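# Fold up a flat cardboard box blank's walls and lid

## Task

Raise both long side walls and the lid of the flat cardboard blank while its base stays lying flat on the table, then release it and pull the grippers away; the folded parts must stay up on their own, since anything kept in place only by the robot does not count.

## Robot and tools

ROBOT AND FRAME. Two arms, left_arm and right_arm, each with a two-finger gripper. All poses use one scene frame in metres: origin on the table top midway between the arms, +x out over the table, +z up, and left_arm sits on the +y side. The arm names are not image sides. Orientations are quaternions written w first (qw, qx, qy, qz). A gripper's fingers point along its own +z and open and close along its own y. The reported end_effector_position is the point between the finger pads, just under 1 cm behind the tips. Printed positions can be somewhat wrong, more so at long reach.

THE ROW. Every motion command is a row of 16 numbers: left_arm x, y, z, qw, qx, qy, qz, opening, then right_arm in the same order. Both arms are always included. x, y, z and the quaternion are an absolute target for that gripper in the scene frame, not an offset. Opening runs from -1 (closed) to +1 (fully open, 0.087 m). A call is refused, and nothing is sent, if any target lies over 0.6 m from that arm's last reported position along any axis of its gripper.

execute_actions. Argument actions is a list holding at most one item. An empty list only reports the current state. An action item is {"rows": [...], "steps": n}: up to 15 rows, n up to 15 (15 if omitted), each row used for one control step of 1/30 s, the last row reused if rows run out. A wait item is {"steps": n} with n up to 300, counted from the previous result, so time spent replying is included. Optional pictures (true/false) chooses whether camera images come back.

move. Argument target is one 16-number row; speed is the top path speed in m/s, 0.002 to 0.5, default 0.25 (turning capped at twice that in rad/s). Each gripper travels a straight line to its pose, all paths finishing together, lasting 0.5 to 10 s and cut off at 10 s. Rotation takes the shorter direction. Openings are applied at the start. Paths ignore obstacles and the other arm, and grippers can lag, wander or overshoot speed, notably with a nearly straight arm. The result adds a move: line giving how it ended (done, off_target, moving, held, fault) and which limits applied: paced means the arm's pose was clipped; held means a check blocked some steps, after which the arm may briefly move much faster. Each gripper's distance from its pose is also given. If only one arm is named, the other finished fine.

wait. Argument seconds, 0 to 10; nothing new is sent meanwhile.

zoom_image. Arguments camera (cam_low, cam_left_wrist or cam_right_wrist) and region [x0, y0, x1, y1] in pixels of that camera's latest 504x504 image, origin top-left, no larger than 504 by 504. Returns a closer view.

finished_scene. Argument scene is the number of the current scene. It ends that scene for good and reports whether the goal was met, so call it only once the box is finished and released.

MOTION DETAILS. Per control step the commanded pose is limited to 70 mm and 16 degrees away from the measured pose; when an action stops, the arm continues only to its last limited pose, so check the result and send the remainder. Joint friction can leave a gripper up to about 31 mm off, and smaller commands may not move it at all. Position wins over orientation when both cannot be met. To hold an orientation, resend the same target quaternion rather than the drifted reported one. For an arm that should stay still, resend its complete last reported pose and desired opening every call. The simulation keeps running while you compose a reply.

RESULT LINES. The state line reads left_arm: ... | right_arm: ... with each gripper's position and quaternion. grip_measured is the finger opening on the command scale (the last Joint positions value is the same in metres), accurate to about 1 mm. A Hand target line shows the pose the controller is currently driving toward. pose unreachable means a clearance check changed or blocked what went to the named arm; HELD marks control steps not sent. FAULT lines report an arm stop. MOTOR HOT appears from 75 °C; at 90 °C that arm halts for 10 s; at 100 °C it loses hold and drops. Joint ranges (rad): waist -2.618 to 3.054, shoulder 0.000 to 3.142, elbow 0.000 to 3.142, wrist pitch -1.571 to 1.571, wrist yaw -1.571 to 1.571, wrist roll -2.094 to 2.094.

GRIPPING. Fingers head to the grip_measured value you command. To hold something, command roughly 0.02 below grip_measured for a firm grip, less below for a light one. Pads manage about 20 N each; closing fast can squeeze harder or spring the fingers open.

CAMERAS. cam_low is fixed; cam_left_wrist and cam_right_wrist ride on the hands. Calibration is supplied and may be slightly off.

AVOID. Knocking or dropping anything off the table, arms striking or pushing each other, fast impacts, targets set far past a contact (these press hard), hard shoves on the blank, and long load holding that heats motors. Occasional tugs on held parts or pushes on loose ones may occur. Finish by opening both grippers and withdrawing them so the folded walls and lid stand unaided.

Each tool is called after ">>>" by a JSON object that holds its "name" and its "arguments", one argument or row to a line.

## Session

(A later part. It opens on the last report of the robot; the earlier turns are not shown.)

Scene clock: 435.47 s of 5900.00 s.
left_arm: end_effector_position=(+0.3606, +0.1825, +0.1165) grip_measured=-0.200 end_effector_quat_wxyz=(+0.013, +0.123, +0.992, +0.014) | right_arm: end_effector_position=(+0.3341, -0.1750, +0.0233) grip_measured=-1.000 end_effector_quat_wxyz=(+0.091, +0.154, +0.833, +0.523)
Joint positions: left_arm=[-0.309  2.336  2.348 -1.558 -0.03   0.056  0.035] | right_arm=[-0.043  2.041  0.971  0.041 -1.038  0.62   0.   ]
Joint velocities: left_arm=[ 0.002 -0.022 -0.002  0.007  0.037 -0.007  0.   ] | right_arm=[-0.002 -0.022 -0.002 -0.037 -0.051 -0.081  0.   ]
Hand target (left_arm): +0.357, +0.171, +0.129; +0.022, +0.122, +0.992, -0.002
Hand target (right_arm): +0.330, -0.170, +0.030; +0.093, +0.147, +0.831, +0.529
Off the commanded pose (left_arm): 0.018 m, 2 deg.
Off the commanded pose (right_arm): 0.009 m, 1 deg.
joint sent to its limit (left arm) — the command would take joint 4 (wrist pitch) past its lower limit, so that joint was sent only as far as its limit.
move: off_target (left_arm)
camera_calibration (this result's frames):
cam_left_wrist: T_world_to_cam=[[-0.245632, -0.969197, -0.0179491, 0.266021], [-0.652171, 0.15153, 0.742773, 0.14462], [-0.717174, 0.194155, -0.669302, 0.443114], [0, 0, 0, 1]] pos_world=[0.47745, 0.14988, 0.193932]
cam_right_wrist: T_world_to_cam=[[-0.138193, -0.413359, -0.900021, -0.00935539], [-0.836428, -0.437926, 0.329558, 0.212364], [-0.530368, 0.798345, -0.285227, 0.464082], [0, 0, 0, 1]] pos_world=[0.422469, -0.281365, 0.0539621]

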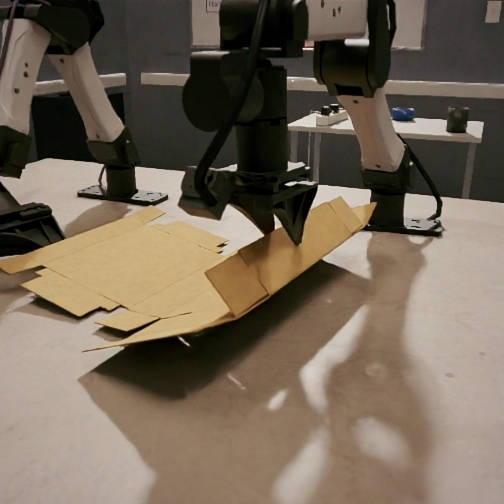

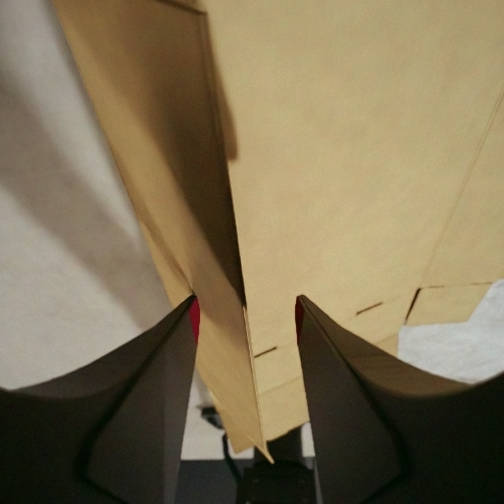

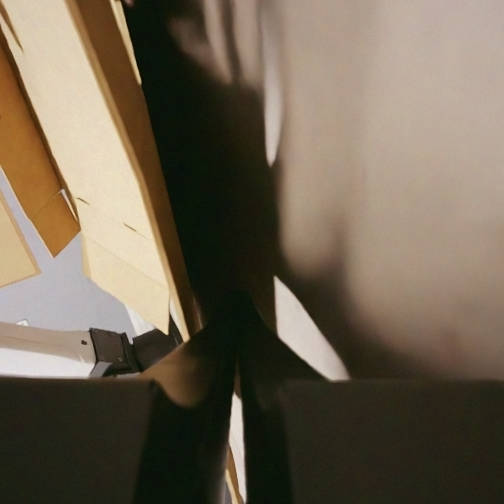

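Jammed by compression. Back the right off slightly and free the left.

>>> {"name": "move", "arguments": {
  "target": [0.375,0.23,0.06,0,-0.121,-0.993,0,0.3,0.325,-0.2,0.03,-0.093,-0.147,-0.83,-0.529,-1],
  "speed": 0.06
}}

>>> {"name": "move", "arguments": {
  "target": [0.36,0.22,0.14,0.1,0.121,0.988,0,0.3,0.325,-0.2,0.03,-0.093,-0.147,-0.83,-0.529,-1],
  "speed": 0.1
}}

>>> {"name": "move", "arguments": {
  "target": [0.3,0.1,0.3,0.418,0,0.908,0,-1,0.325,-0.2,0.03,-0.093,-0.147,-0.83,-0.529,-1]
}}

Scene clock: 445.03 s of 5900.00 s.
left_arm: end_effector_position=(+0.3756, +0.2271, +0.0685) grip_measured=+0.300 end_effector_quat_wxyz=(+0.002, +0.119, +0.993, +0.004) | right_arm: end_effector_position=(+0.3201, -0.1961, +0.0195) grip_measured=-1.000 end_effector_quat_wxyz=(+0.080, +0.155, +0.833, +0.525)
Joint positions: left_arm=[-0.199  2.374  2.219 -1.41  -0.009  0.159  0.057] | right_arm=[-0.109  2.041  0.971 -0.094 -1.077  0.487  0.   ]
Joint velocities: left_arm=[ 0.002 -0.002 -0.002 -0.051 -0.022 -0.051 -0.001] | right_arm=[-0.002  0.007 -0.002 -0.066 -0.007 -0.066  0.   ]
Hand target (left_arm): +0.377, +0.230, +0.060; +0.000, +0.121, +0.993, +0.001
Hand target (right_arm): +0.325, -0.200, +0.030; +0.094, +0.147, +0.830, +0.529
Off the commanded pose (left_arm): 0.009 m, 1 deg.
Off the commanded pose (right_arm): 0.012 m, 2 deg.
After step 90, 4.93 s passed at rest.
move: off_target (right_arm)
camera_calibration (this result's frames):
cam_left_wrist: T_world_to_cam=[[-0.23869, -0.971086, 0.00445499, 0.30832], [-0.635379, 0.15964, 0.755519, 0.174355], [-0.734385, 0.177504, -0.655111, 0.422362], [0, 0, 0, 1]] pos_world=[0.49455, 0.1966, 0.143592]
cam_right_wrist: T_world_to_cam=[[-0.151096, -0.408925, -0.899972, -0.0184194], [-0.825716, -0.448328, 0.342338, 0.186926], [-0.543473, 0.794848, -0.269916, 0.475626], [0, 0, 0, 1]] pos_world=[0.410054, -0.301778, 0.0478102]

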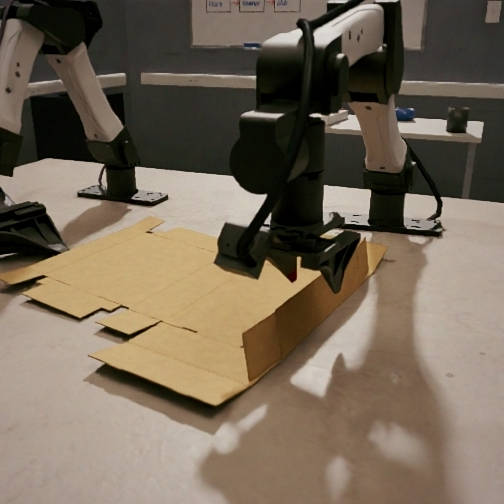

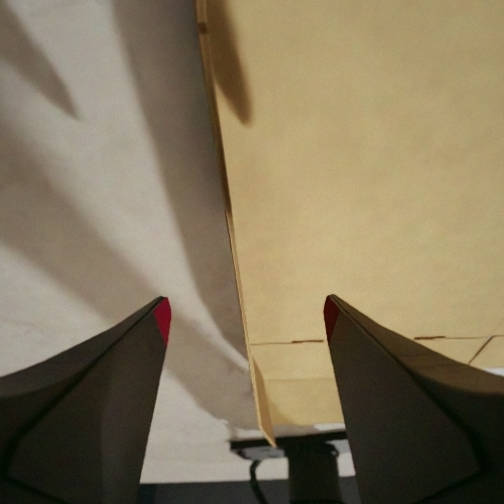

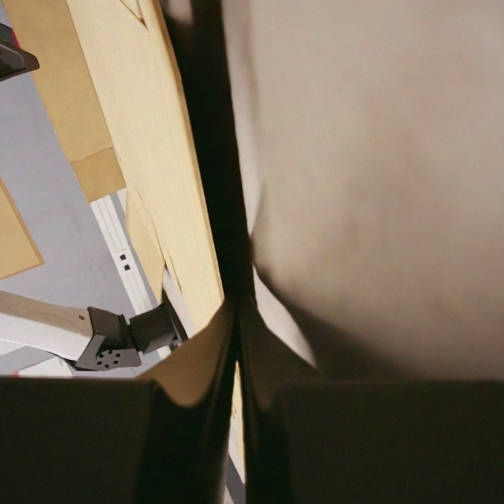

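Scene clock: 446.40 s of 5900.00 s.
left_arm: end_effector_position=(+0.3585, +0.2270, +0.1377) grip_measured=+0.300 end_effector_quat_wxyz=(+0.090, +0.118, +0.989, +0.004) | right_arm: end_effector_position=(+0.3188, -0.1961, +0.0191) grip_measured=-1.000 end_effector_quat_wxyz=(+0.078, +0.155, +0.833, +0.525)
Joint positions: left_arm=[-0.199  2.098  2.053 -1.346 -0.     0.159  0.057] | right_arm=[-0.109  2.041  0.971 -0.103 -1.077  0.481  0.   ]
Joint velocities: left_arm=[-0.017 -0.017  0.002 -0.007  0.051 -0.007 -0.   ] | right_arm=[ 0.007  0.007  0.007 -0.037 -0.022 -0.037  0.   ]
Hand target (left_arm): +0.358, +0.220, +0.140; +0.099, +0.122, +0.988, -0.000
Hand target (right_arm): +0.325, -0.200, +0.030; +0.093, +0.147, +0.831, +0.529
Off the commanded pose (left_arm): 0.007 m, 1 deg.
Off the commanded pose (right_arm): 0.013 m, 2 deg.
move: off_target (right_arm)
camera_calibration (this result's frames):
cam_left_wrist: T_world_to_cam=[[-0.238499, -0.971021, -0.0153564, 0.306456], [-0.755811, 0.175664, 0.630787, 0.167831], [-0.60981, 0.162048, -0.775804, 0.430614], [0, 0, 0, 1]] pos_world=[0.46253, 0.198313, 0.232912]
cam_right_wrist: T_world_to_cam=[[-0.152367, -0.409833, -0.899345, -0.0186901], [-0.823427, -0.450609, 0.344848, 0.184814], [-0.546583, 0.793088, -0.268809, 0.475411], [0, 0, 0, 1]] pos_world=[0.409185, -0.301424, 0.0472533]

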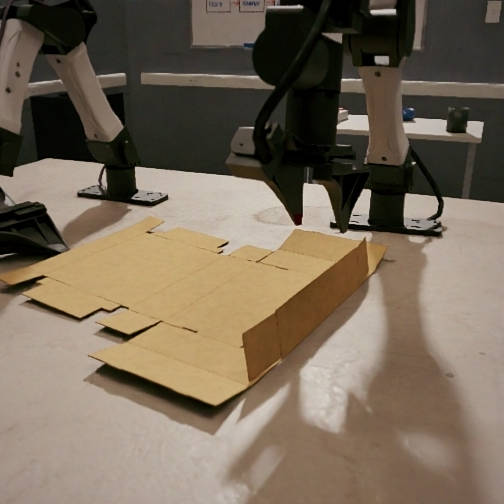

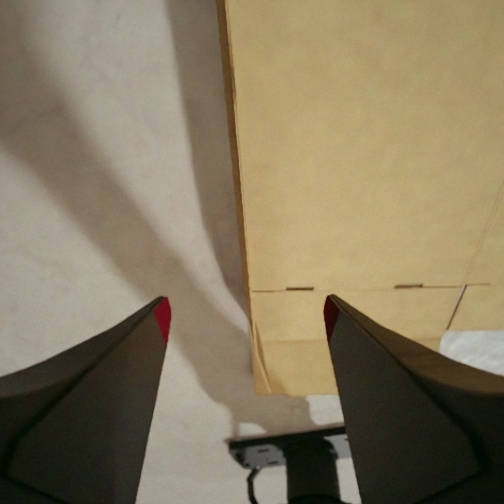

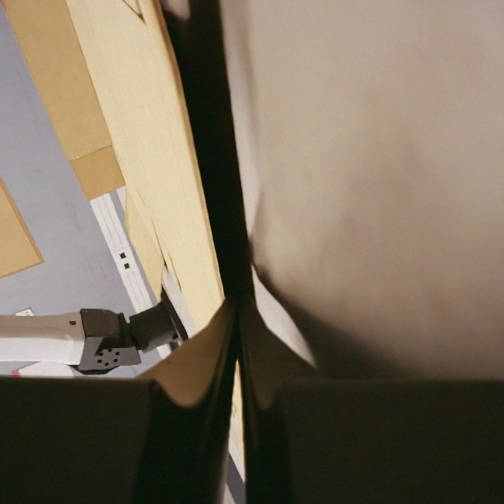

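Scene clock: 448.50 s of 5900.00 s.
left_arm: end_effector_position=(+0.2959, +0.1058, +0.2930) grip_measured=-1.000 end_effector_quat_wxyz=(+0.402, +0.007, +0.916, +0.006) | right_arm: end_effector_position=(+0.3187, -0.1960, +0.0191) grip_measured=-1.000 end_effector_quat_wxyz=(+0.078, +0.155, +0.833, +0.525)
Joint positions: left_arm=[-0.673  1.532  1.786 -1.079 -0.401 -0.379  0.   ] | right_arm=[-0.109  2.041  0.971 -0.103 -1.078  0.48   0.   ]
Joint velocities: left_arm=[ 0.007 -0.032  0.017 -0.037 -0.007 -0.007  0.   ] | right_arm=[-0.012  0.002 -0.002  0.007  0.037 -0.051  0.   ]
Hand target (left_arm): +0.296, +0.103, +0.299; +0.416, +0.001, +0.910, -0.002
Hand target (right_arm): +0.325, -0.200, +0.030; +0.093, +0.147, +0.831, +0.529
Off the commanded pose (left_arm): 0.010 m, 2 deg.
Off the commanded pose (right_arm): 0.013 m, 2 deg.
move: off_target (right_arm)
camera_calibration (this result's frames):
cam_left_wrist: T_world_to_cam=[[-0.0205888, -0.999753, -0.0084026, 0.112736], [-0.99925, 0.0203013, 0.0329792, 0.307499], [-0.0328005, 0.0090753, -0.999421, 0.443473], [0, 0, 0, 1]] pos_world=[0.324135, 0.102441, 0.434023]
cam_right_wrist: T_world_to_cam=[[-0.152227, -0.409706, -0.899426, -0.0187048], [-0.823188, -0.451081, 0.3448, 0.184544], [-0.546981, 0.792885, -0.268599, 0.475401], [0, 0, 0, 1]] pos_world=[0.409102, -0.301357, 0.0472378]

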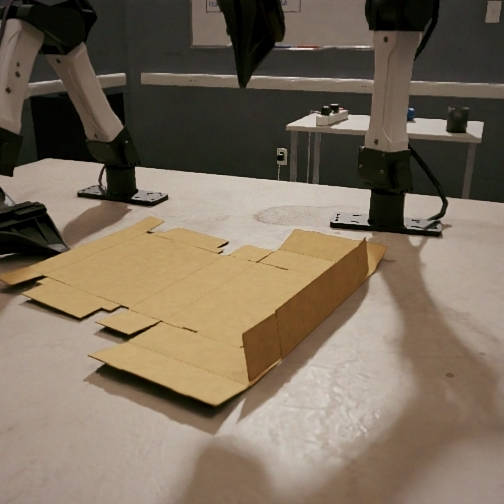

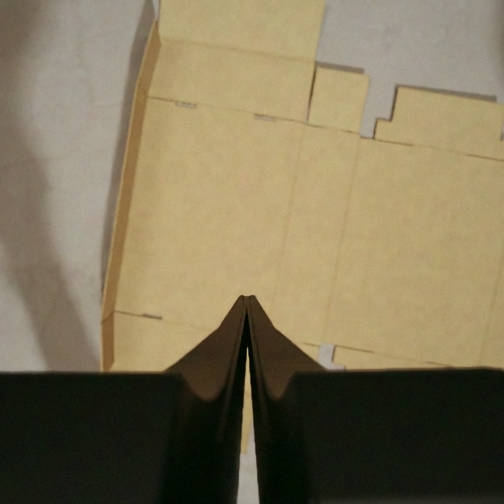

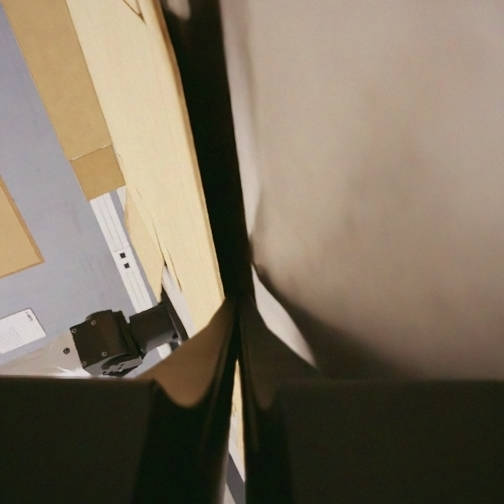

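>>> {"name": "move", "arguments": {
  "target": [0.335,0.095,0.07,0.02,-0.075,-0.963,0.258,-1,0.325,-0.2,0.03,-0.093,-0.147,-0.83,-0.529,-1]
}}

>>> {"name": "move", "arguments": {
  "target": [0.335,0.088,-0.015,0.02,-0.075,-0.963,0.258,-1,0.325,-0.2,0.03,-0.093,-0.147,-0.83,-0.529,-1],
  "speed": 0.06
}}

>>> {"name": "move", "arguments": {
  "target": [0.335,0.088,-0.015,0.02,-0.075,-0.963,0.258,-1,0.335,-0.15,0.07,-0.093,-0.147,-0.83,-0.529,-1],
  "speed": 0.05
}}

Scene clock: 459.60 s of 5900.00 s.
left_arm: end_effector_position=(+0.3367, +0.0902, +0.0670) grip_measured=-1.000 end_effector_quat_wxyz=(-0.019, +0.071, +0.965, -0.253) | right_arm: end_effector_position=(+0.3187, -0.1960, +0.0191) grip_measured=-1.000 end_effector_quat_wxyz=(+0.078, +0.155, +0.833, +0.525)
Joint positions: left_arm=[-0.308  2.274  1.951 -1.225  0.513 -0.047  0.   ] | right_arm=[-0.109  2.041  0.971 -0.103 -1.078  0.48   0.   ]
Joint velocities: left_arm=[-0.007 -0.012  0.002 -0.066  0.051 -0.007  0.   ] | right_arm=[ 0.002  0.007  0.002  0.007 -0.051 -0.022  0.   ]
Hand target (left_arm): +0.339, +0.092, +0.072; -0.017, +0.073, +0.963, -0.257
Hand target (right_arm): +0.325, -0.200, +0.030; +0.093, +0.147, +0.831, +0.529
Off the commanded pose (left_arm): 0.006 m, 1 deg.
Off the commanded pose (right_arm): 0.013 m, 2 deg.
After step 90, 5.43 s passed at rest.
move: off_target (right_arm)
camera_calibration (this result's frames):
cam_left_wrist: T_world_to_cam=[[-0.129277, -0.854537, 0.503045, 0.0853537], [-0.588236, 0.474488, 0.654858, 0.135088], [-0.798289, -0.211252, -0.56401, 0.467549], [0, 0, 0, 1]] pos_world=[0.463737, 0.107611, 0.132302]
cam_right_wrist: T_world_to_cam=[[-0.152227, -0.409706, -0.899426, -0.0187048], [-0.823188, -0.451081, 0.3448, 0.184544], [-0.546981, 0.792885, -0.268599, 0.475401], [0, 0, 0, 1]] pos_world=[0.409102, -0.301357, 0.0472378]

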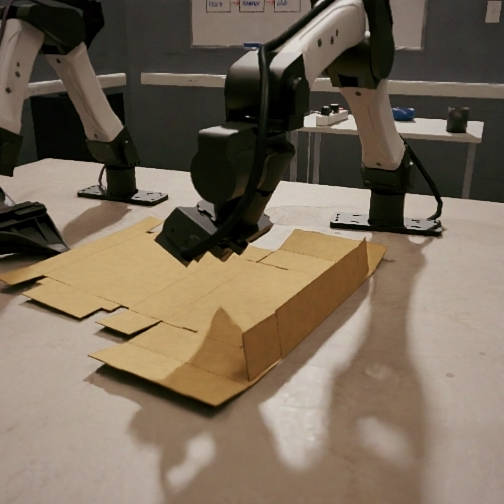

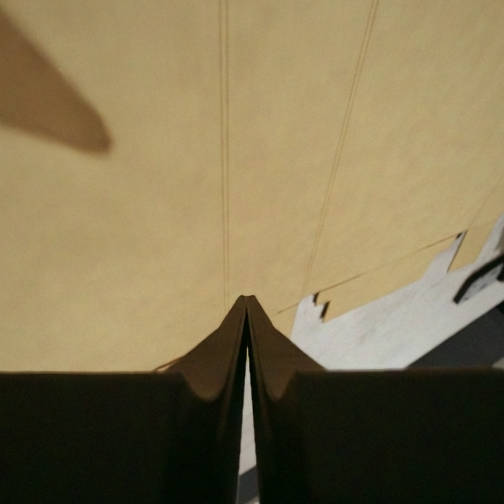

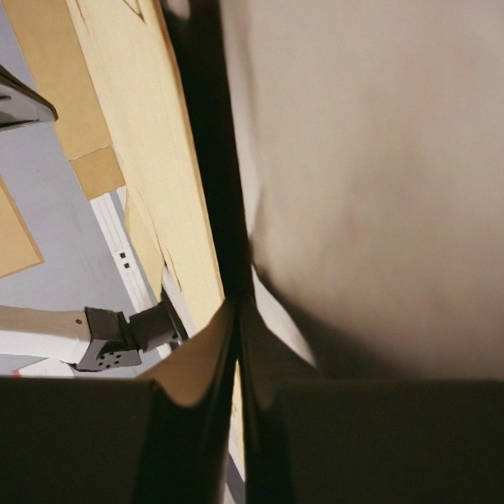

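Scene clock: 461.23 s of 5900.00 s.
left_arm: end_effector_position=(+0.3345, +0.0899, +0.0191) grip_measured=-1.000 end_effector_quat_wxyz=(-0.024, +0.064, +0.960, -0.270) | right_arm: end_effector_position=(+0.3186, -0.1960, +0.0191) grip_measured=-1.000 end_effector_quat_wxyz=(+0.078, +0.155, +0.833, +0.525)
Joint positions: left_arm=[-0.297  2.31   1.805 -1.053  0.548 -0.047  0.   ] | right_arm=[-0.109  2.041  0.971 -0.104 -1.078  0.48   0.   ]
Joint velocities: left_arm=[-0.002  0.012 -0.002  0.022 -0.051 -0.037  0.   ] | right_arm=[-0.002 -0.007  0.007 -0.037 -0.037  0.037  0.   ]
Hand target (left_arm): +0.335, +0.088, -0.013; -0.022, +0.076, +0.963, -0.258
Hand target (right_arm): +0.325, -0.200, +0.030; +0.093, +0.147, +0.830, +0.529
Off the commanded pose (left_arm): 0.034 m, 2 deg.
Off the commanded pose (right_arm): 0.013 m, 2 deg.
move: off_target (left_arm, right_arm)
camera_calibration (this result's frames):
cam_left_wrist: T_world_to_cam=[[-0.111713, -0.838707, 0.533001, 0.100978], [-0.582887, 0.489704, 0.648408, 0.162223], [-0.804837, -0.238244, -0.543578, 0.442993], [0, 0, 0, 1]] pos_world=[0.462375, 0.11079, 0.0817927]
cam_right_wrist: T_world_to_cam=[[-0.152567, -0.409663, -0.899388, -0.0186009], [-0.823058, -0.451098, 0.34509, 0.184454], [-0.547083, 0.792898, -0.268354, 0.475394], [0, 0, 0, 1]] pos_world=[0.409058, -0.301352, 0.0471909]

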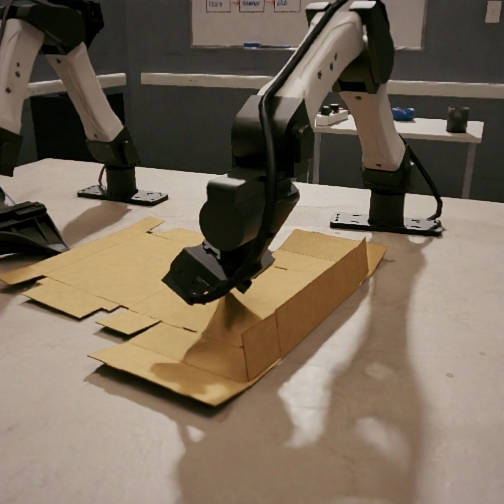

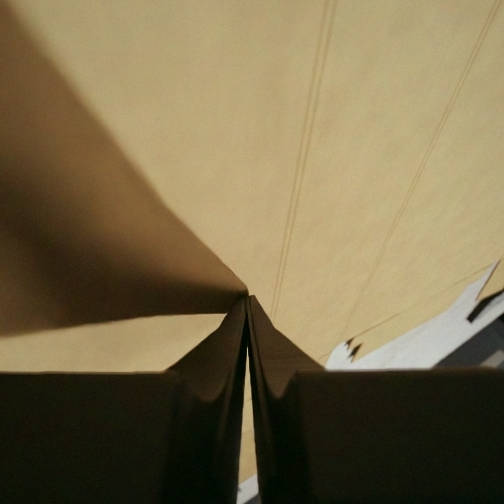

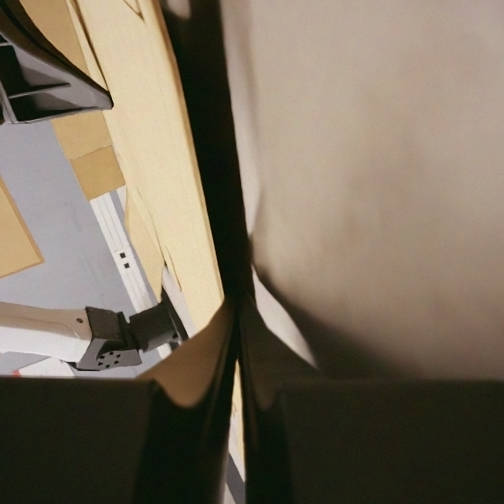

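Scene clock: 462.93 s of 5900.00 s.
left_arm: end_effector_position=(+0.3345, +0.0897, +0.0191) grip_measured=-1.000 end_effector_quat_wxyz=(-0.023, +0.064, +0.960, -0.272) | right_arm: end_effector_position=(+0.3253, -0.1544, +0.0555) grip_measured=-1.000 end_effector_quat_wxyz=(+0.070, +0.161, +0.833, +0.525)
Joint positions: left_arm=[-0.295  2.308  1.799 -1.047  0.553 -0.047  0.   ] | right_arm=[ 0.014  1.937  0.971 -0.031 -1.022  0.706  0.   ]
Joint velocities: left_arm=[-0.007 -0.002 -0.007 -0.037  0.037 -0.051  0.   ] | right_arm=[ 0.007  0.022 -0.012  0.022  0.022  0.007  0.   ]
Hand target (left_arm): +0.334, +0.089, -0.013; -0.022, +0.076, +0.963, -0.258
Hand target (right_arm): +0.334, -0.151, +0.070; +0.092, +0.147, +0.830, +0.529
Off the commanded pose (left_arm): 0.034 m, 2 deg.
Off the commanded pose (right_arm): 0.018 m, 3 deg.
move: off_target (left_arm, right_arm)
camera_calibration (this result's frames):
cam_left_wrist: T_world_to_cam=[[-0.111433, -0.836006, 0.537286, 0.100457], [-0.584738, 0.492313, 0.644755, 0.162712], [-0.803532, -0.242325, -0.543705, 0.442865], [0, 0, 0, 1]] pos_world=[0.462195, 0.111195, 0.0819039]
cam_right_wrist: T_world_to_cam=[[-0.171399, -0.405099, -0.898063, 0.0389267], [-0.817641, -0.450046, 0.359057, 0.193798], [-0.549624, 0.795835, -0.254088, 0.456303], [0, 0, 0, 1]] pos_world=[0.415924, -0.260155, 0.0813151]

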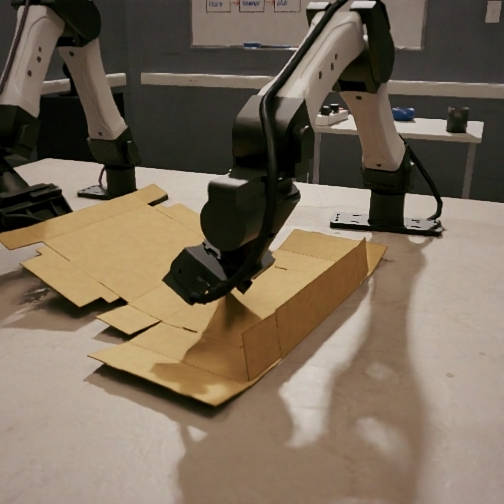

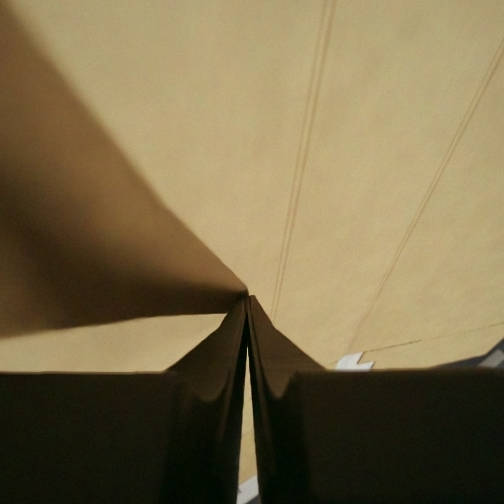

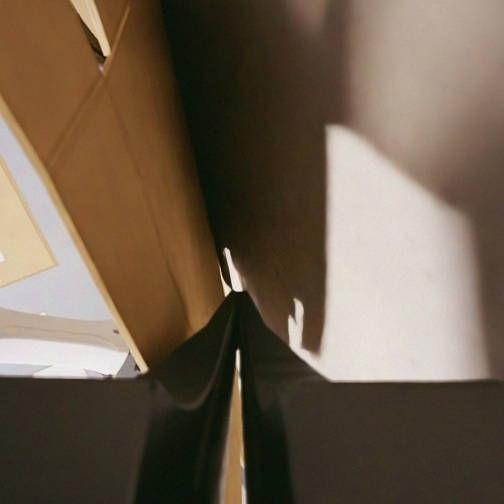

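>>> {"name": "move", "arguments": {
  "target": [0.335,0.088,-0.015,0.02,-0.075,-0.963,0.258,-1,0.335,-0.12,0.12,-0.123,-0.123,-0.696,-0.696,-1],
  "speed": 0.06
}}

>>> {"name": "move", "arguments": {
  "target": [0.335,0.088,-0.015,0.02,-0.075,-0.963,0.258,-1,0.335,-0.03,0.09,-0.123,-0.123,-0.696,-0.696,-1],
  "speed": 0.05
}}

Scene clock: 473.60 s of 5900.00 s.
left_arm: end_effector_position=(+0.3345, +0.0895, +0.0194) grip_measured=-1.000 end_effector_quat_wxyz=(-0.022, +0.064, +0.959, -0.275) | right_arm: end_effector_position=(+0.3394, -0.1244, +0.1247) grip_measured=-1.000 end_effector_quat_wxyz=(+0.129, +0.116, +0.700, +0.693)
Joint positions: left_arm=[-0.294  2.305  1.794 -1.041  0.558 -0.047  0.   ] | right_arm=[ 0.056  2.07   0.79   1.263 -1.184  1.535  0.   ]
Joint velocities: left_arm=[-0.002 -0.017 -0.002  0.022  0.022  0.037  0.   ] | right_arm=[ 0.007 -0.007 -0.007  0.022 -0.022  0.037  0.   ]
Hand target (left_arm): +0.334, +0.089, -0.013; -0.022, +0.076, +0.963, -0.258
Hand target (right_arm): +0.335, -0.121, +0.119; +0.122, +0.121, +0.699, +0.694
Off the commanded pose (left_arm): 0.034 m, 2 deg.
Off the commanded pose (right_arm): 0.008 m, 1 deg.
After step 90, 3.33 s passed at rest.
move: off_target (left_arm)
camera_calibration (this result's frames):
cam_left_wrist: T_world_to_cam=[[-0.111701, -0.833204, 0.541566, 0.0998347], [-0.586638, 0.495172, 0.640828, 0.163168], [-0.802109, -0.246122, -0.5441, 0.442856], [0, 0, 0, 1]] pos_world=[0.462091, 0.111383, 0.0823279]
cam_right_wrist: T_world_to_cam=[[0.0405008, -0.0218489, -0.998941, 0.10397], [-0.857829, -0.513395, -0.0235506, 0.24744], [-0.512336, 0.857874, -0.0395355, 0.426069], [0, 0, 0, 1]] pos_world=[0.426341, -0.236208, 0.126532]

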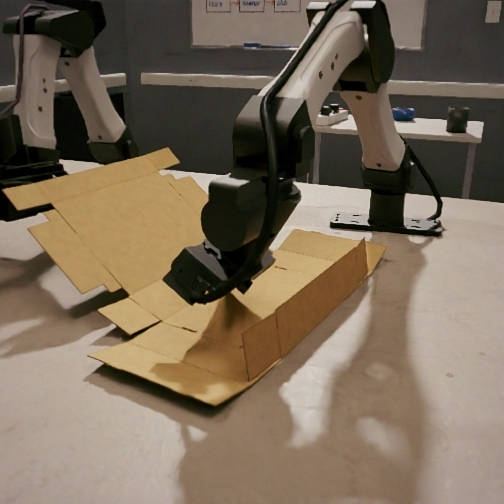

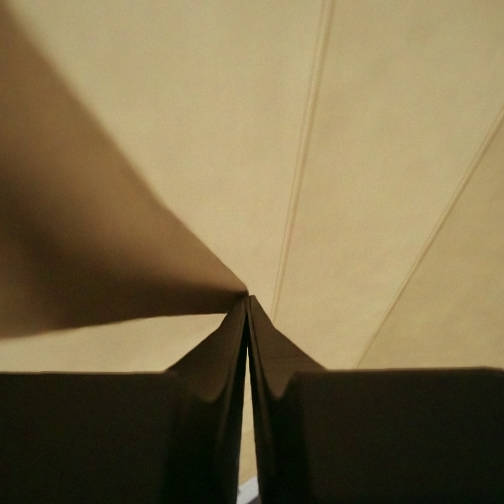

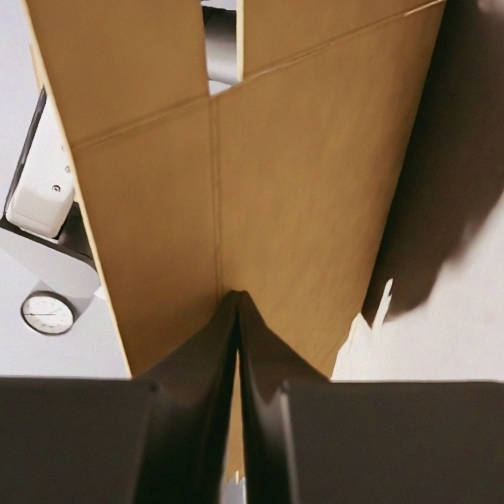

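Scene clock: 475.93 s of 5900.00 s.
left_arm: end_effector_position=(+0.3347, +0.0894, +0.0196) grip_measured=-1.000 end_effector_quat_wxyz=(-0.021, +0.064, +0.959, -0.277) | right_arm: end_effector_position=(+0.3325, -0.0374, +0.0858) grip_measured=-1.000 end_effector_quat_wxyz=(+0.115, +0.131, +0.702, +0.690)
Joint positions: left_arm=[-0.293  2.303  1.79  -1.037  0.562 -0.047  0.   ] | right_arm=[ 0.304  2.227  0.824  1.369 -0.934  1.563  0.   ]
Joint velocities: left_arm=[0.002 0.002 0.022 0.007 0.022 0.051 0.   ] | right_arm=[-0.002 -0.007  0.002  0.022 -0.007  0.037  0.   ]
Hand target (left_arm): +0.334, +0.089, -0.013; -0.022, +0.075, +0.963, -0.258
Hand target (right_arm): +0.337, -0.030, +0.091; +0.123, +0.123, +0.696, +0.697
Off the commanded pose (left_arm): 0.035 m, 3 deg.
Off the commanded pose (right_arm): 0.009 m, 2 deg.
move: off_target (left_arm)
camera_calibration (this result's frames):
cam_left_wrist: T_world_to_cam=[[-0.111705, -0.831273, 0.544525, 0.0994498], [-0.588233, 0.496954, 0.63798, 0.163573], [-0.800939, -0.249042, -0.544494, 0.442928], [0, 0, 0, 1]] pos_world=[0.462086, 0.111689, 0.0826625]
cam_right_wrist: T_world_to_cam=[[-0.00184024, -0.0212431, -0.999773, 0.0814912], [-0.859392, -0.511165, 0.0124431, 0.282759], [-0.511313, 0.85922, -0.0173155, 0.344137], [0, 0, 0, 1]] pos_world=[0.419113, -0.149422, 0.0839132]

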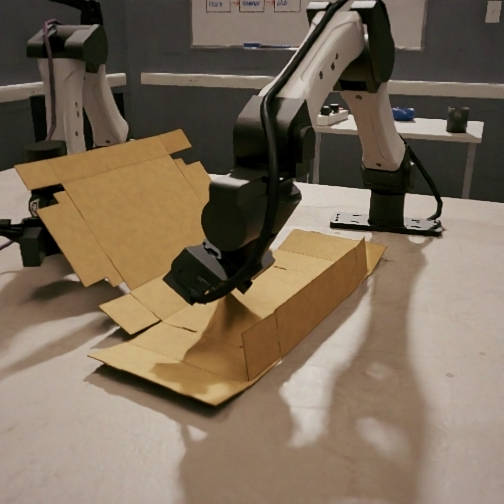

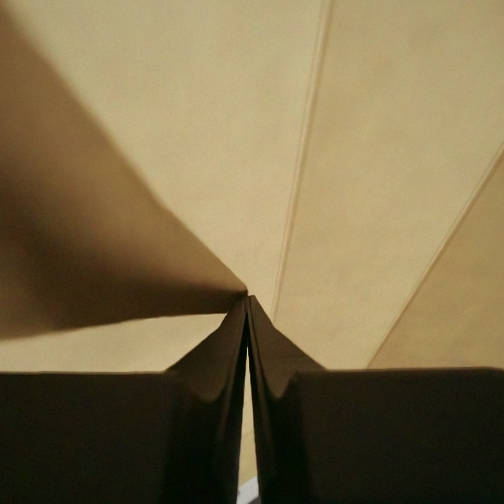

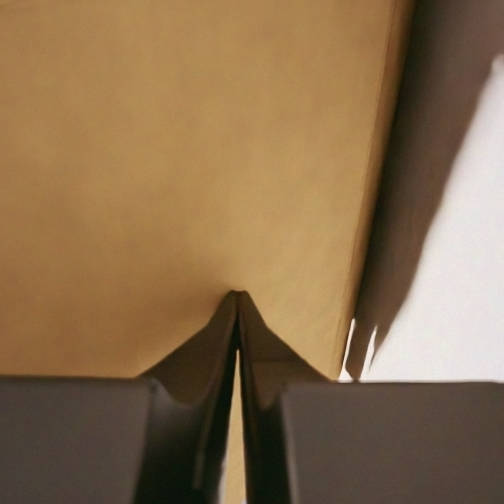

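>>> {"name": "move", "arguments": {
  "target": [0.335,0.088,-0.025,0.02,-0.075,-0.963,0.258,-1,0.335,0.03,0.075,-0.123,-0.123,-0.696,-0.696,-1],
  "speed": 0.04
}}

>>> {"name": "move", "arguments": {
  "target": [0.335,0.088,-0.025,0.02,-0.075,-0.963,0.258,-1,0.335,0.075,0.075,-0.123,-0.123,-0.696,-0.696,-1],
  "speed": 0.04
}}

Scene clock: 484.37 s of 5900.00 s.
left_arm: end_effector_position=(+0.3343, +0.0891, +0.0188) grip_measured=-1.000 end_effector_quat_wxyz=(-0.020, +0.063, +0.958, -0.279) | right_arm: end_effector_position=(+0.3364, +0.0192, +0.0825) grip_measured=-1.000 end_effector_quat_wxyz=(+0.129, +0.121, +0.693, +0.699)
Joint positions: left_arm=[-0.292  2.301  1.783 -1.03   0.566 -0.047  0.   ] | right_arm=[ 0.447  2.309  0.932  1.39  -0.787  1.572  0.   ]
Joint velocities: left_arm=[ 0.017 -0.007  0.022  0.007 -0.022 -0.022  0.   ] | right_arm=[ 0.002 -0.007 -0.012  0.022 -0.022  0.022  0.   ]
Hand target (left_arm): +0.333, +0.089, -0.022; -0.023, +0.076, +0.963, -0.258
Hand target (right_arm): +0.336, +0.029, +0.076; +0.123, +0.123, +0.696, +0.696
Off the commanded pose (left_arm): 0.044 m, 3 deg.
Off the commanded pose (right_arm): 0.013 m, 1 deg.
After step 90, 3.43 s passed at rest.
move: off_target (left_arm, right_arm)
camera_calibration (this result's frames):
cam_left_wrist: T_world_to_cam=[[-0.111572, -0.828947, 0.548087, 0.0993019], [-0.589065, 0.499356, 0.635331, 0.16411], [-0.800346, -0.251974, -0.544017, 0.442225], [0, 0, 0, 1]] pos_world=[0.461684, 0.111796, 0.0818874]
cam_right_wrist: T_world_to_cam=[[0.0352712, -0.00289042, -0.999374, 0.0665201], [-0.86165, -0.506677, -0.0289451, 0.319205], [-0.506276, 0.862131, -0.0203616, 0.295924], [0, 0, 0, 1]] pos_world=[0.422516, -0.0931988, 0.0817433]

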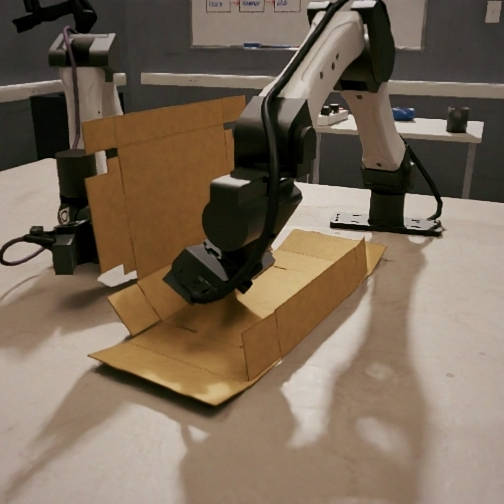

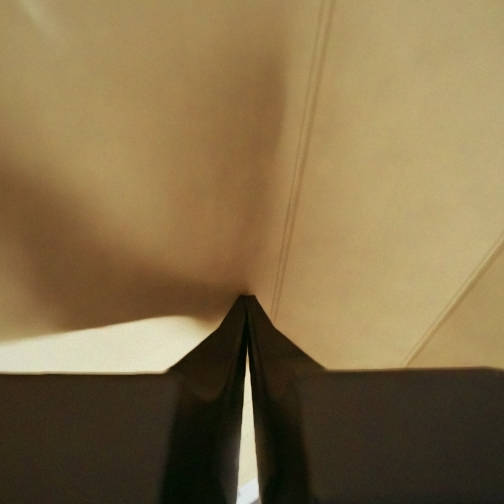

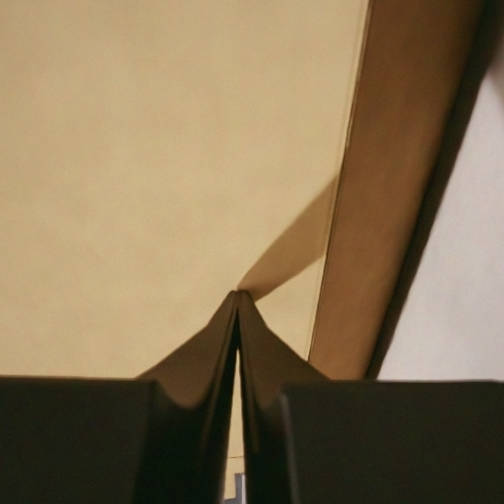

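Scene clock: 486.07 s of 5900.00 s.
left_arm: end_effector_position=(+0.3345, +0.0895, +0.0191) grip_measured=-1.000 end_effector_quat_wxyz=(-0.018, +0.063, +0.958, -0.280) | right_arm: end_effector_position=(+0.3435, +0.0612, +0.0952) grip_measured=-1.000 end_effector_quat_wxyz=(+0.151, +0.118, +0.678, +0.709)
Joint positions: left_arm=[-0.29   2.298  1.778 -1.025  0.569 -0.047  0.   ] | right_arm=[ 0.542  2.339  1.034  1.372 -0.663  1.575  0.   ]
Joint velocities: left_arm=[ 0.012  0.012 -0.002 -0.037  0.081 -0.022  0.   ] | right_arm=[ 0.002 -0.002 -0.012  0.022 -0.022 -0.066  0.   ]
Hand target (left_arm): +0.333, +0.089, -0.022; -0.023, +0.076, +0.963, -0.258
Hand target (right_arm): +0.335, +0.074, +0.076; +0.123, +0.123, +0.696, +0.697
Off the commanded pose (left_arm): 0.044 m, 3 deg.
Off the commanded pose (right_arm): 0.026 m, 4 deg.
move: off_target (left_arm, right_arm)
camera_calibration (this result's frames):
cam_left_wrist: T_world_to_cam=[[-0.111652, -0.827385, 0.550425, 0.0993035], [-0.591841, 0.500306, 0.631995, 0.164784], [-0.798285, -0.255201, -0.54554, 0.442242], [0, 0, 0, 1]] pos_world=[0.461649, 0.11258, 0.0824588]
cam_right_wrist: T_world_to_cam=[[0.0770713, 0.025108, -0.996709, 0.0627429], [-0.873439, -0.480377, -0.0796404, 0.354272], [-0.480796, 0.876702, -0.015093, 0.253427], [0, 0, 0, 1]] pos_world=[0.426446, -0.0535707, 0.0945757]

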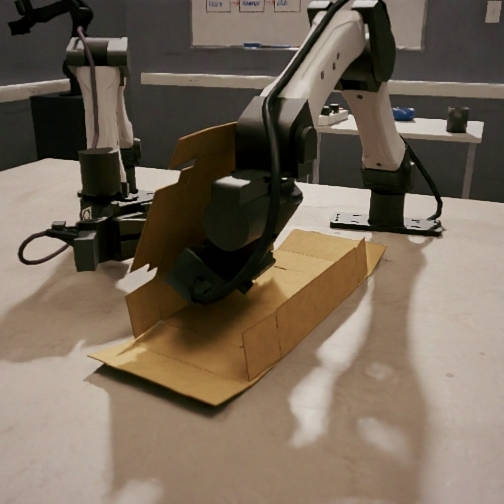

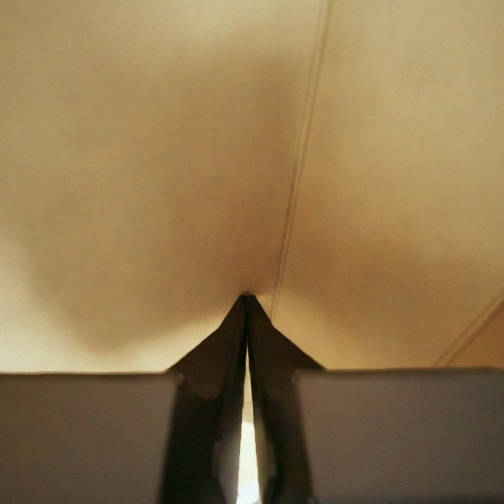

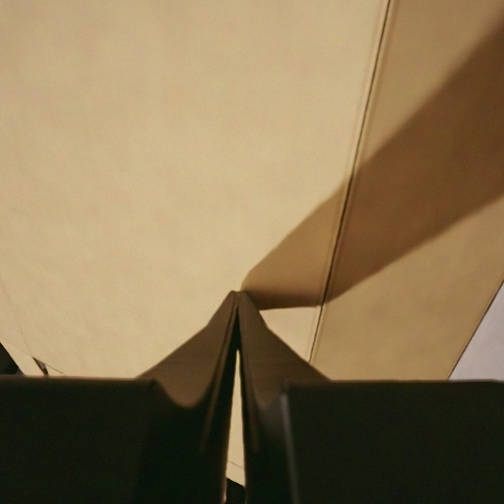

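>>> {"name": "move", "arguments": {
  "target": [0.345,0.2,0.03,0.02,-0.075,-0.963,0.258,-1,0.34,0.085,0.065,-0.123,-0.123,-0.696,-0.696,-1],
  "speed": 0.05
}}

Scene clock: 500.53 s of 5900.00 s.
left_arm: end_effector_position=(+0.3448, +0.1954, +0.0292) grip_measured=-1.000 end_effector_quat_wxyz=(-0.016, +0.073, +0.963, -0.259) | right_arm: end_effector_position=(+0.3391, +0.0778, +0.0609) grip_measured=-1.000 end_effector_quat_wxyz=(+0.118, +0.133, +0.701, +0.691)
Joint positions: left_arm=[-0.066  2.343  1.912 -1.249  0.514  0.234  0.   ] | right_arm=[ 0.575  2.416  1.084  1.309 -0.657  1.575  0.   ]
Joint velocities: left_arm=[ 0.007  0.012 -0.007  0.022 -0.022  0.007  0.   ] | right_arm=[ 0.002 -0.007 -0.007  0.095  0.037 -0.022  0.   ]
Hand target (left_arm): +0.346, +0.200, +0.030; -0.019, +0.075, +0.964, -0.256
Hand target (right_arm): +0.340, +0.085, +0.065; +0.123, +0.123, +0.696, +0.696
Off the commanded pose (left_arm): 0.005 m, 1 deg.
Off the commanded pose (right_arm): 0.008 m, 2 deg.
After step 90, 8.90 s passed at rest.
move: done
camera_calibration (this result's frames):
cam_left_wrist: T_world_to_cam=[[-0.134517, -0.847894, 0.512817, 0.195509], [-0.591578, 0.483892, 0.644891, 0.114252], [-0.794947, -0.216623, -0.566687, 0.474924], [0, 0, 0, 1]] pos_world=[0.471428, 0.213365, 0.0951924]
cam_right_wrist: T_world_to_cam=[[-0.000244401, -0.0193479, -0.999813, 0.0584106], [-0.862584, -0.505815, 0.00999915, 0.348517], [-0.505914, 0.862425, -0.0165656, 0.245958], [0, 0, 0, 1]] pos_world=[0.425073, -0.0347051, 0.0589892]

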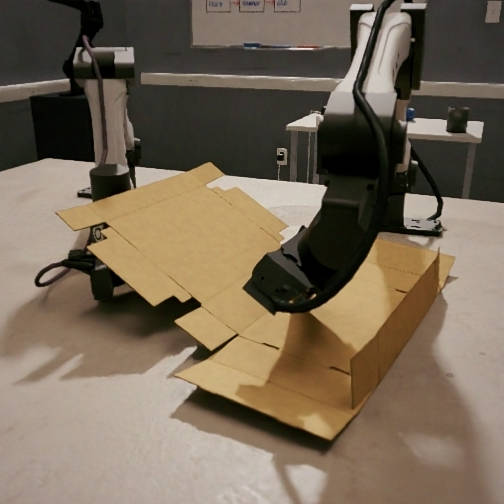

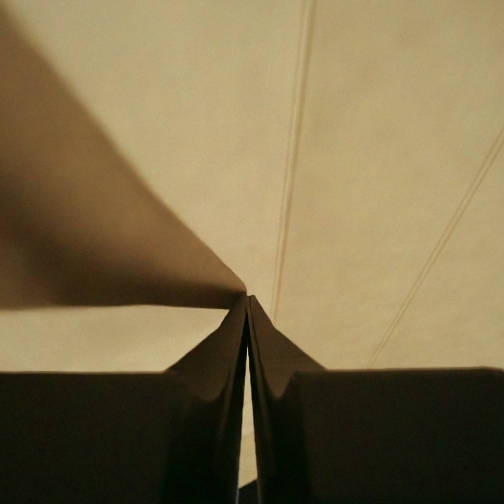

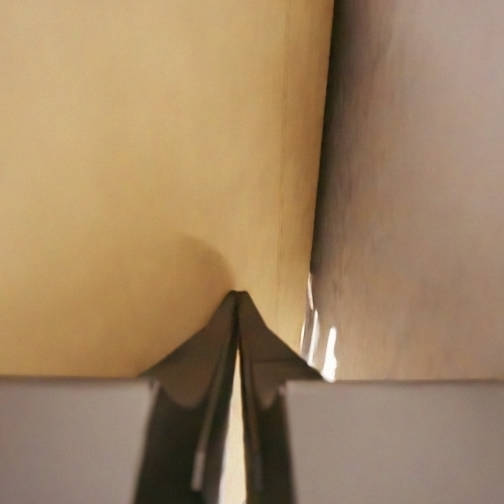

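>>> {"name": "execute_actions", "arguments": {
  "actions": []
}}

Scene clock: 516.80 s of 5900.00 s.
left_arm: end_effector_position=(+0.3444, +0.1956, +0.0293) grip_measured=-1.000 end_effector_quat_wxyz=(-0.016, +0.074, +0.963, -0.259) | right_arm: end_effector_position=(+0.3391, +0.0778, +0.0609) grip_measured=-1.000 end_effector_quat_wxyz=(+0.118, +0.133, +0.701, +0.691)
Joint positions: left_arm=[-0.066  2.343  1.913 -1.251  0.514  0.236  0.   ] | right_arm=[ 0.575  2.416  1.084  1.309 -0.657  1.575  0.   ]
Joint velocities: left_arm=[-0.007  0.002  0.012 -0.022  0.051 -0.007  0.   ] | right_arm=[ 0.012  0.007 -0.022 -0.037 -0.037 -0.007  0.   ]
Hand target (left_arm): +0.346, +0.200, +0.030; -0.018, +0.075, +0.964, -0.256
Hand target (right_arm): +0.340, +0.085, +0.065; +0.123, +0.123, +0.696, +0.696
Off the commanded pose (left_arm): 0.005 m, 0 deg.
Off the commanded pose (right_arm): 0.008 m, 2 deg.
Steps of this call (steps 1 to 90: nothing new was sent; then 13.27 s passed at rest). Readings (end_effector_position):
1: left_arm (+0.3447, +0.1954, +0.0292) | right_arm (+0.3391, +0.0778, +0.0609)
2: left_arm (+0.3447, +0.1954, +0.0293) | right_arm (+0.3391, +0.0778, +0.0609)
4: left_arm (+0.3446, +0.1955, +0.0293) | right_arm (+0.3391, +0.0778, +0.0609)
8: left_arm (+0.3445, +0.1956, +0.0293) | right_arm (+0.3391, +0.0778, +0.0609)
90: the state above
camera_calibration (this result's frames):
cam_left_wrist: T_world_to_cam=[[-0.136229, -0.847811, 0.512502, 0.196147], [-0.590018, 0.485002, 0.645486, 0.113077], [-0.795814, -0.214451, -0.566295, 0.474562], [0, 0, 0, 1]] pos_world=[0.471101, 0.213223, 0.0952271]
cam_right_wrist: T_world_to_cam=[[-0.000244401, -0.0193479, -0.999813, 0.0584106], [-0.862584, -0.505815, 0.00999915, 0.348517], [-0.505914, 0.862425, -0.0165656, 0.245958], [0, 0, 0, 1]] pos_world=[0.425073, -0.0347051, 0.0589892]

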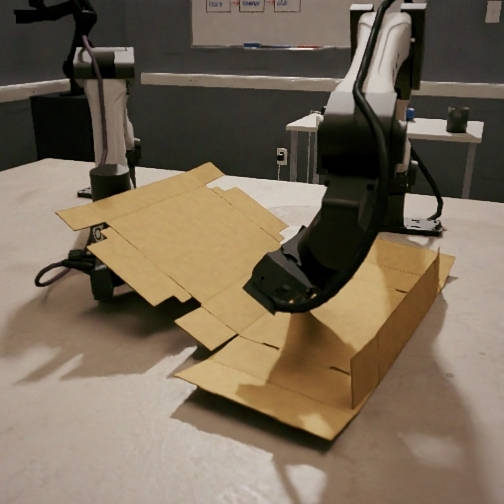

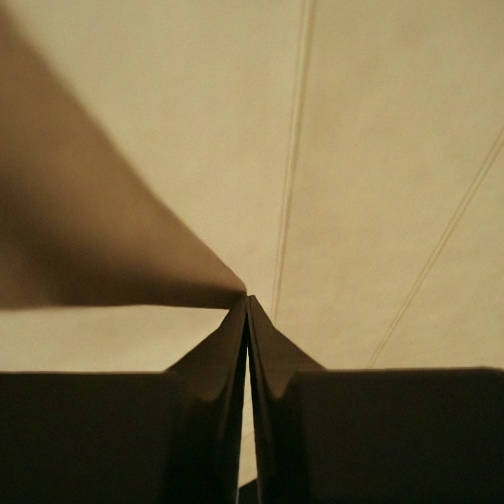

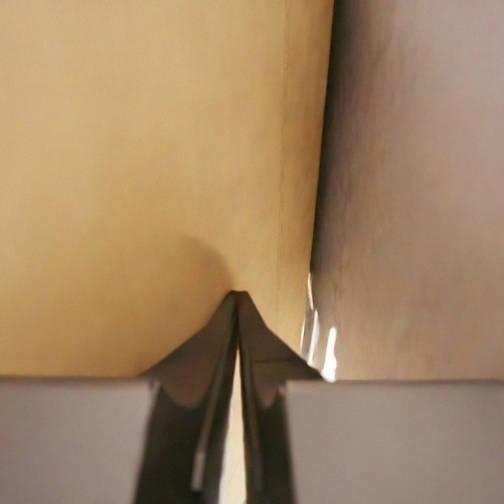

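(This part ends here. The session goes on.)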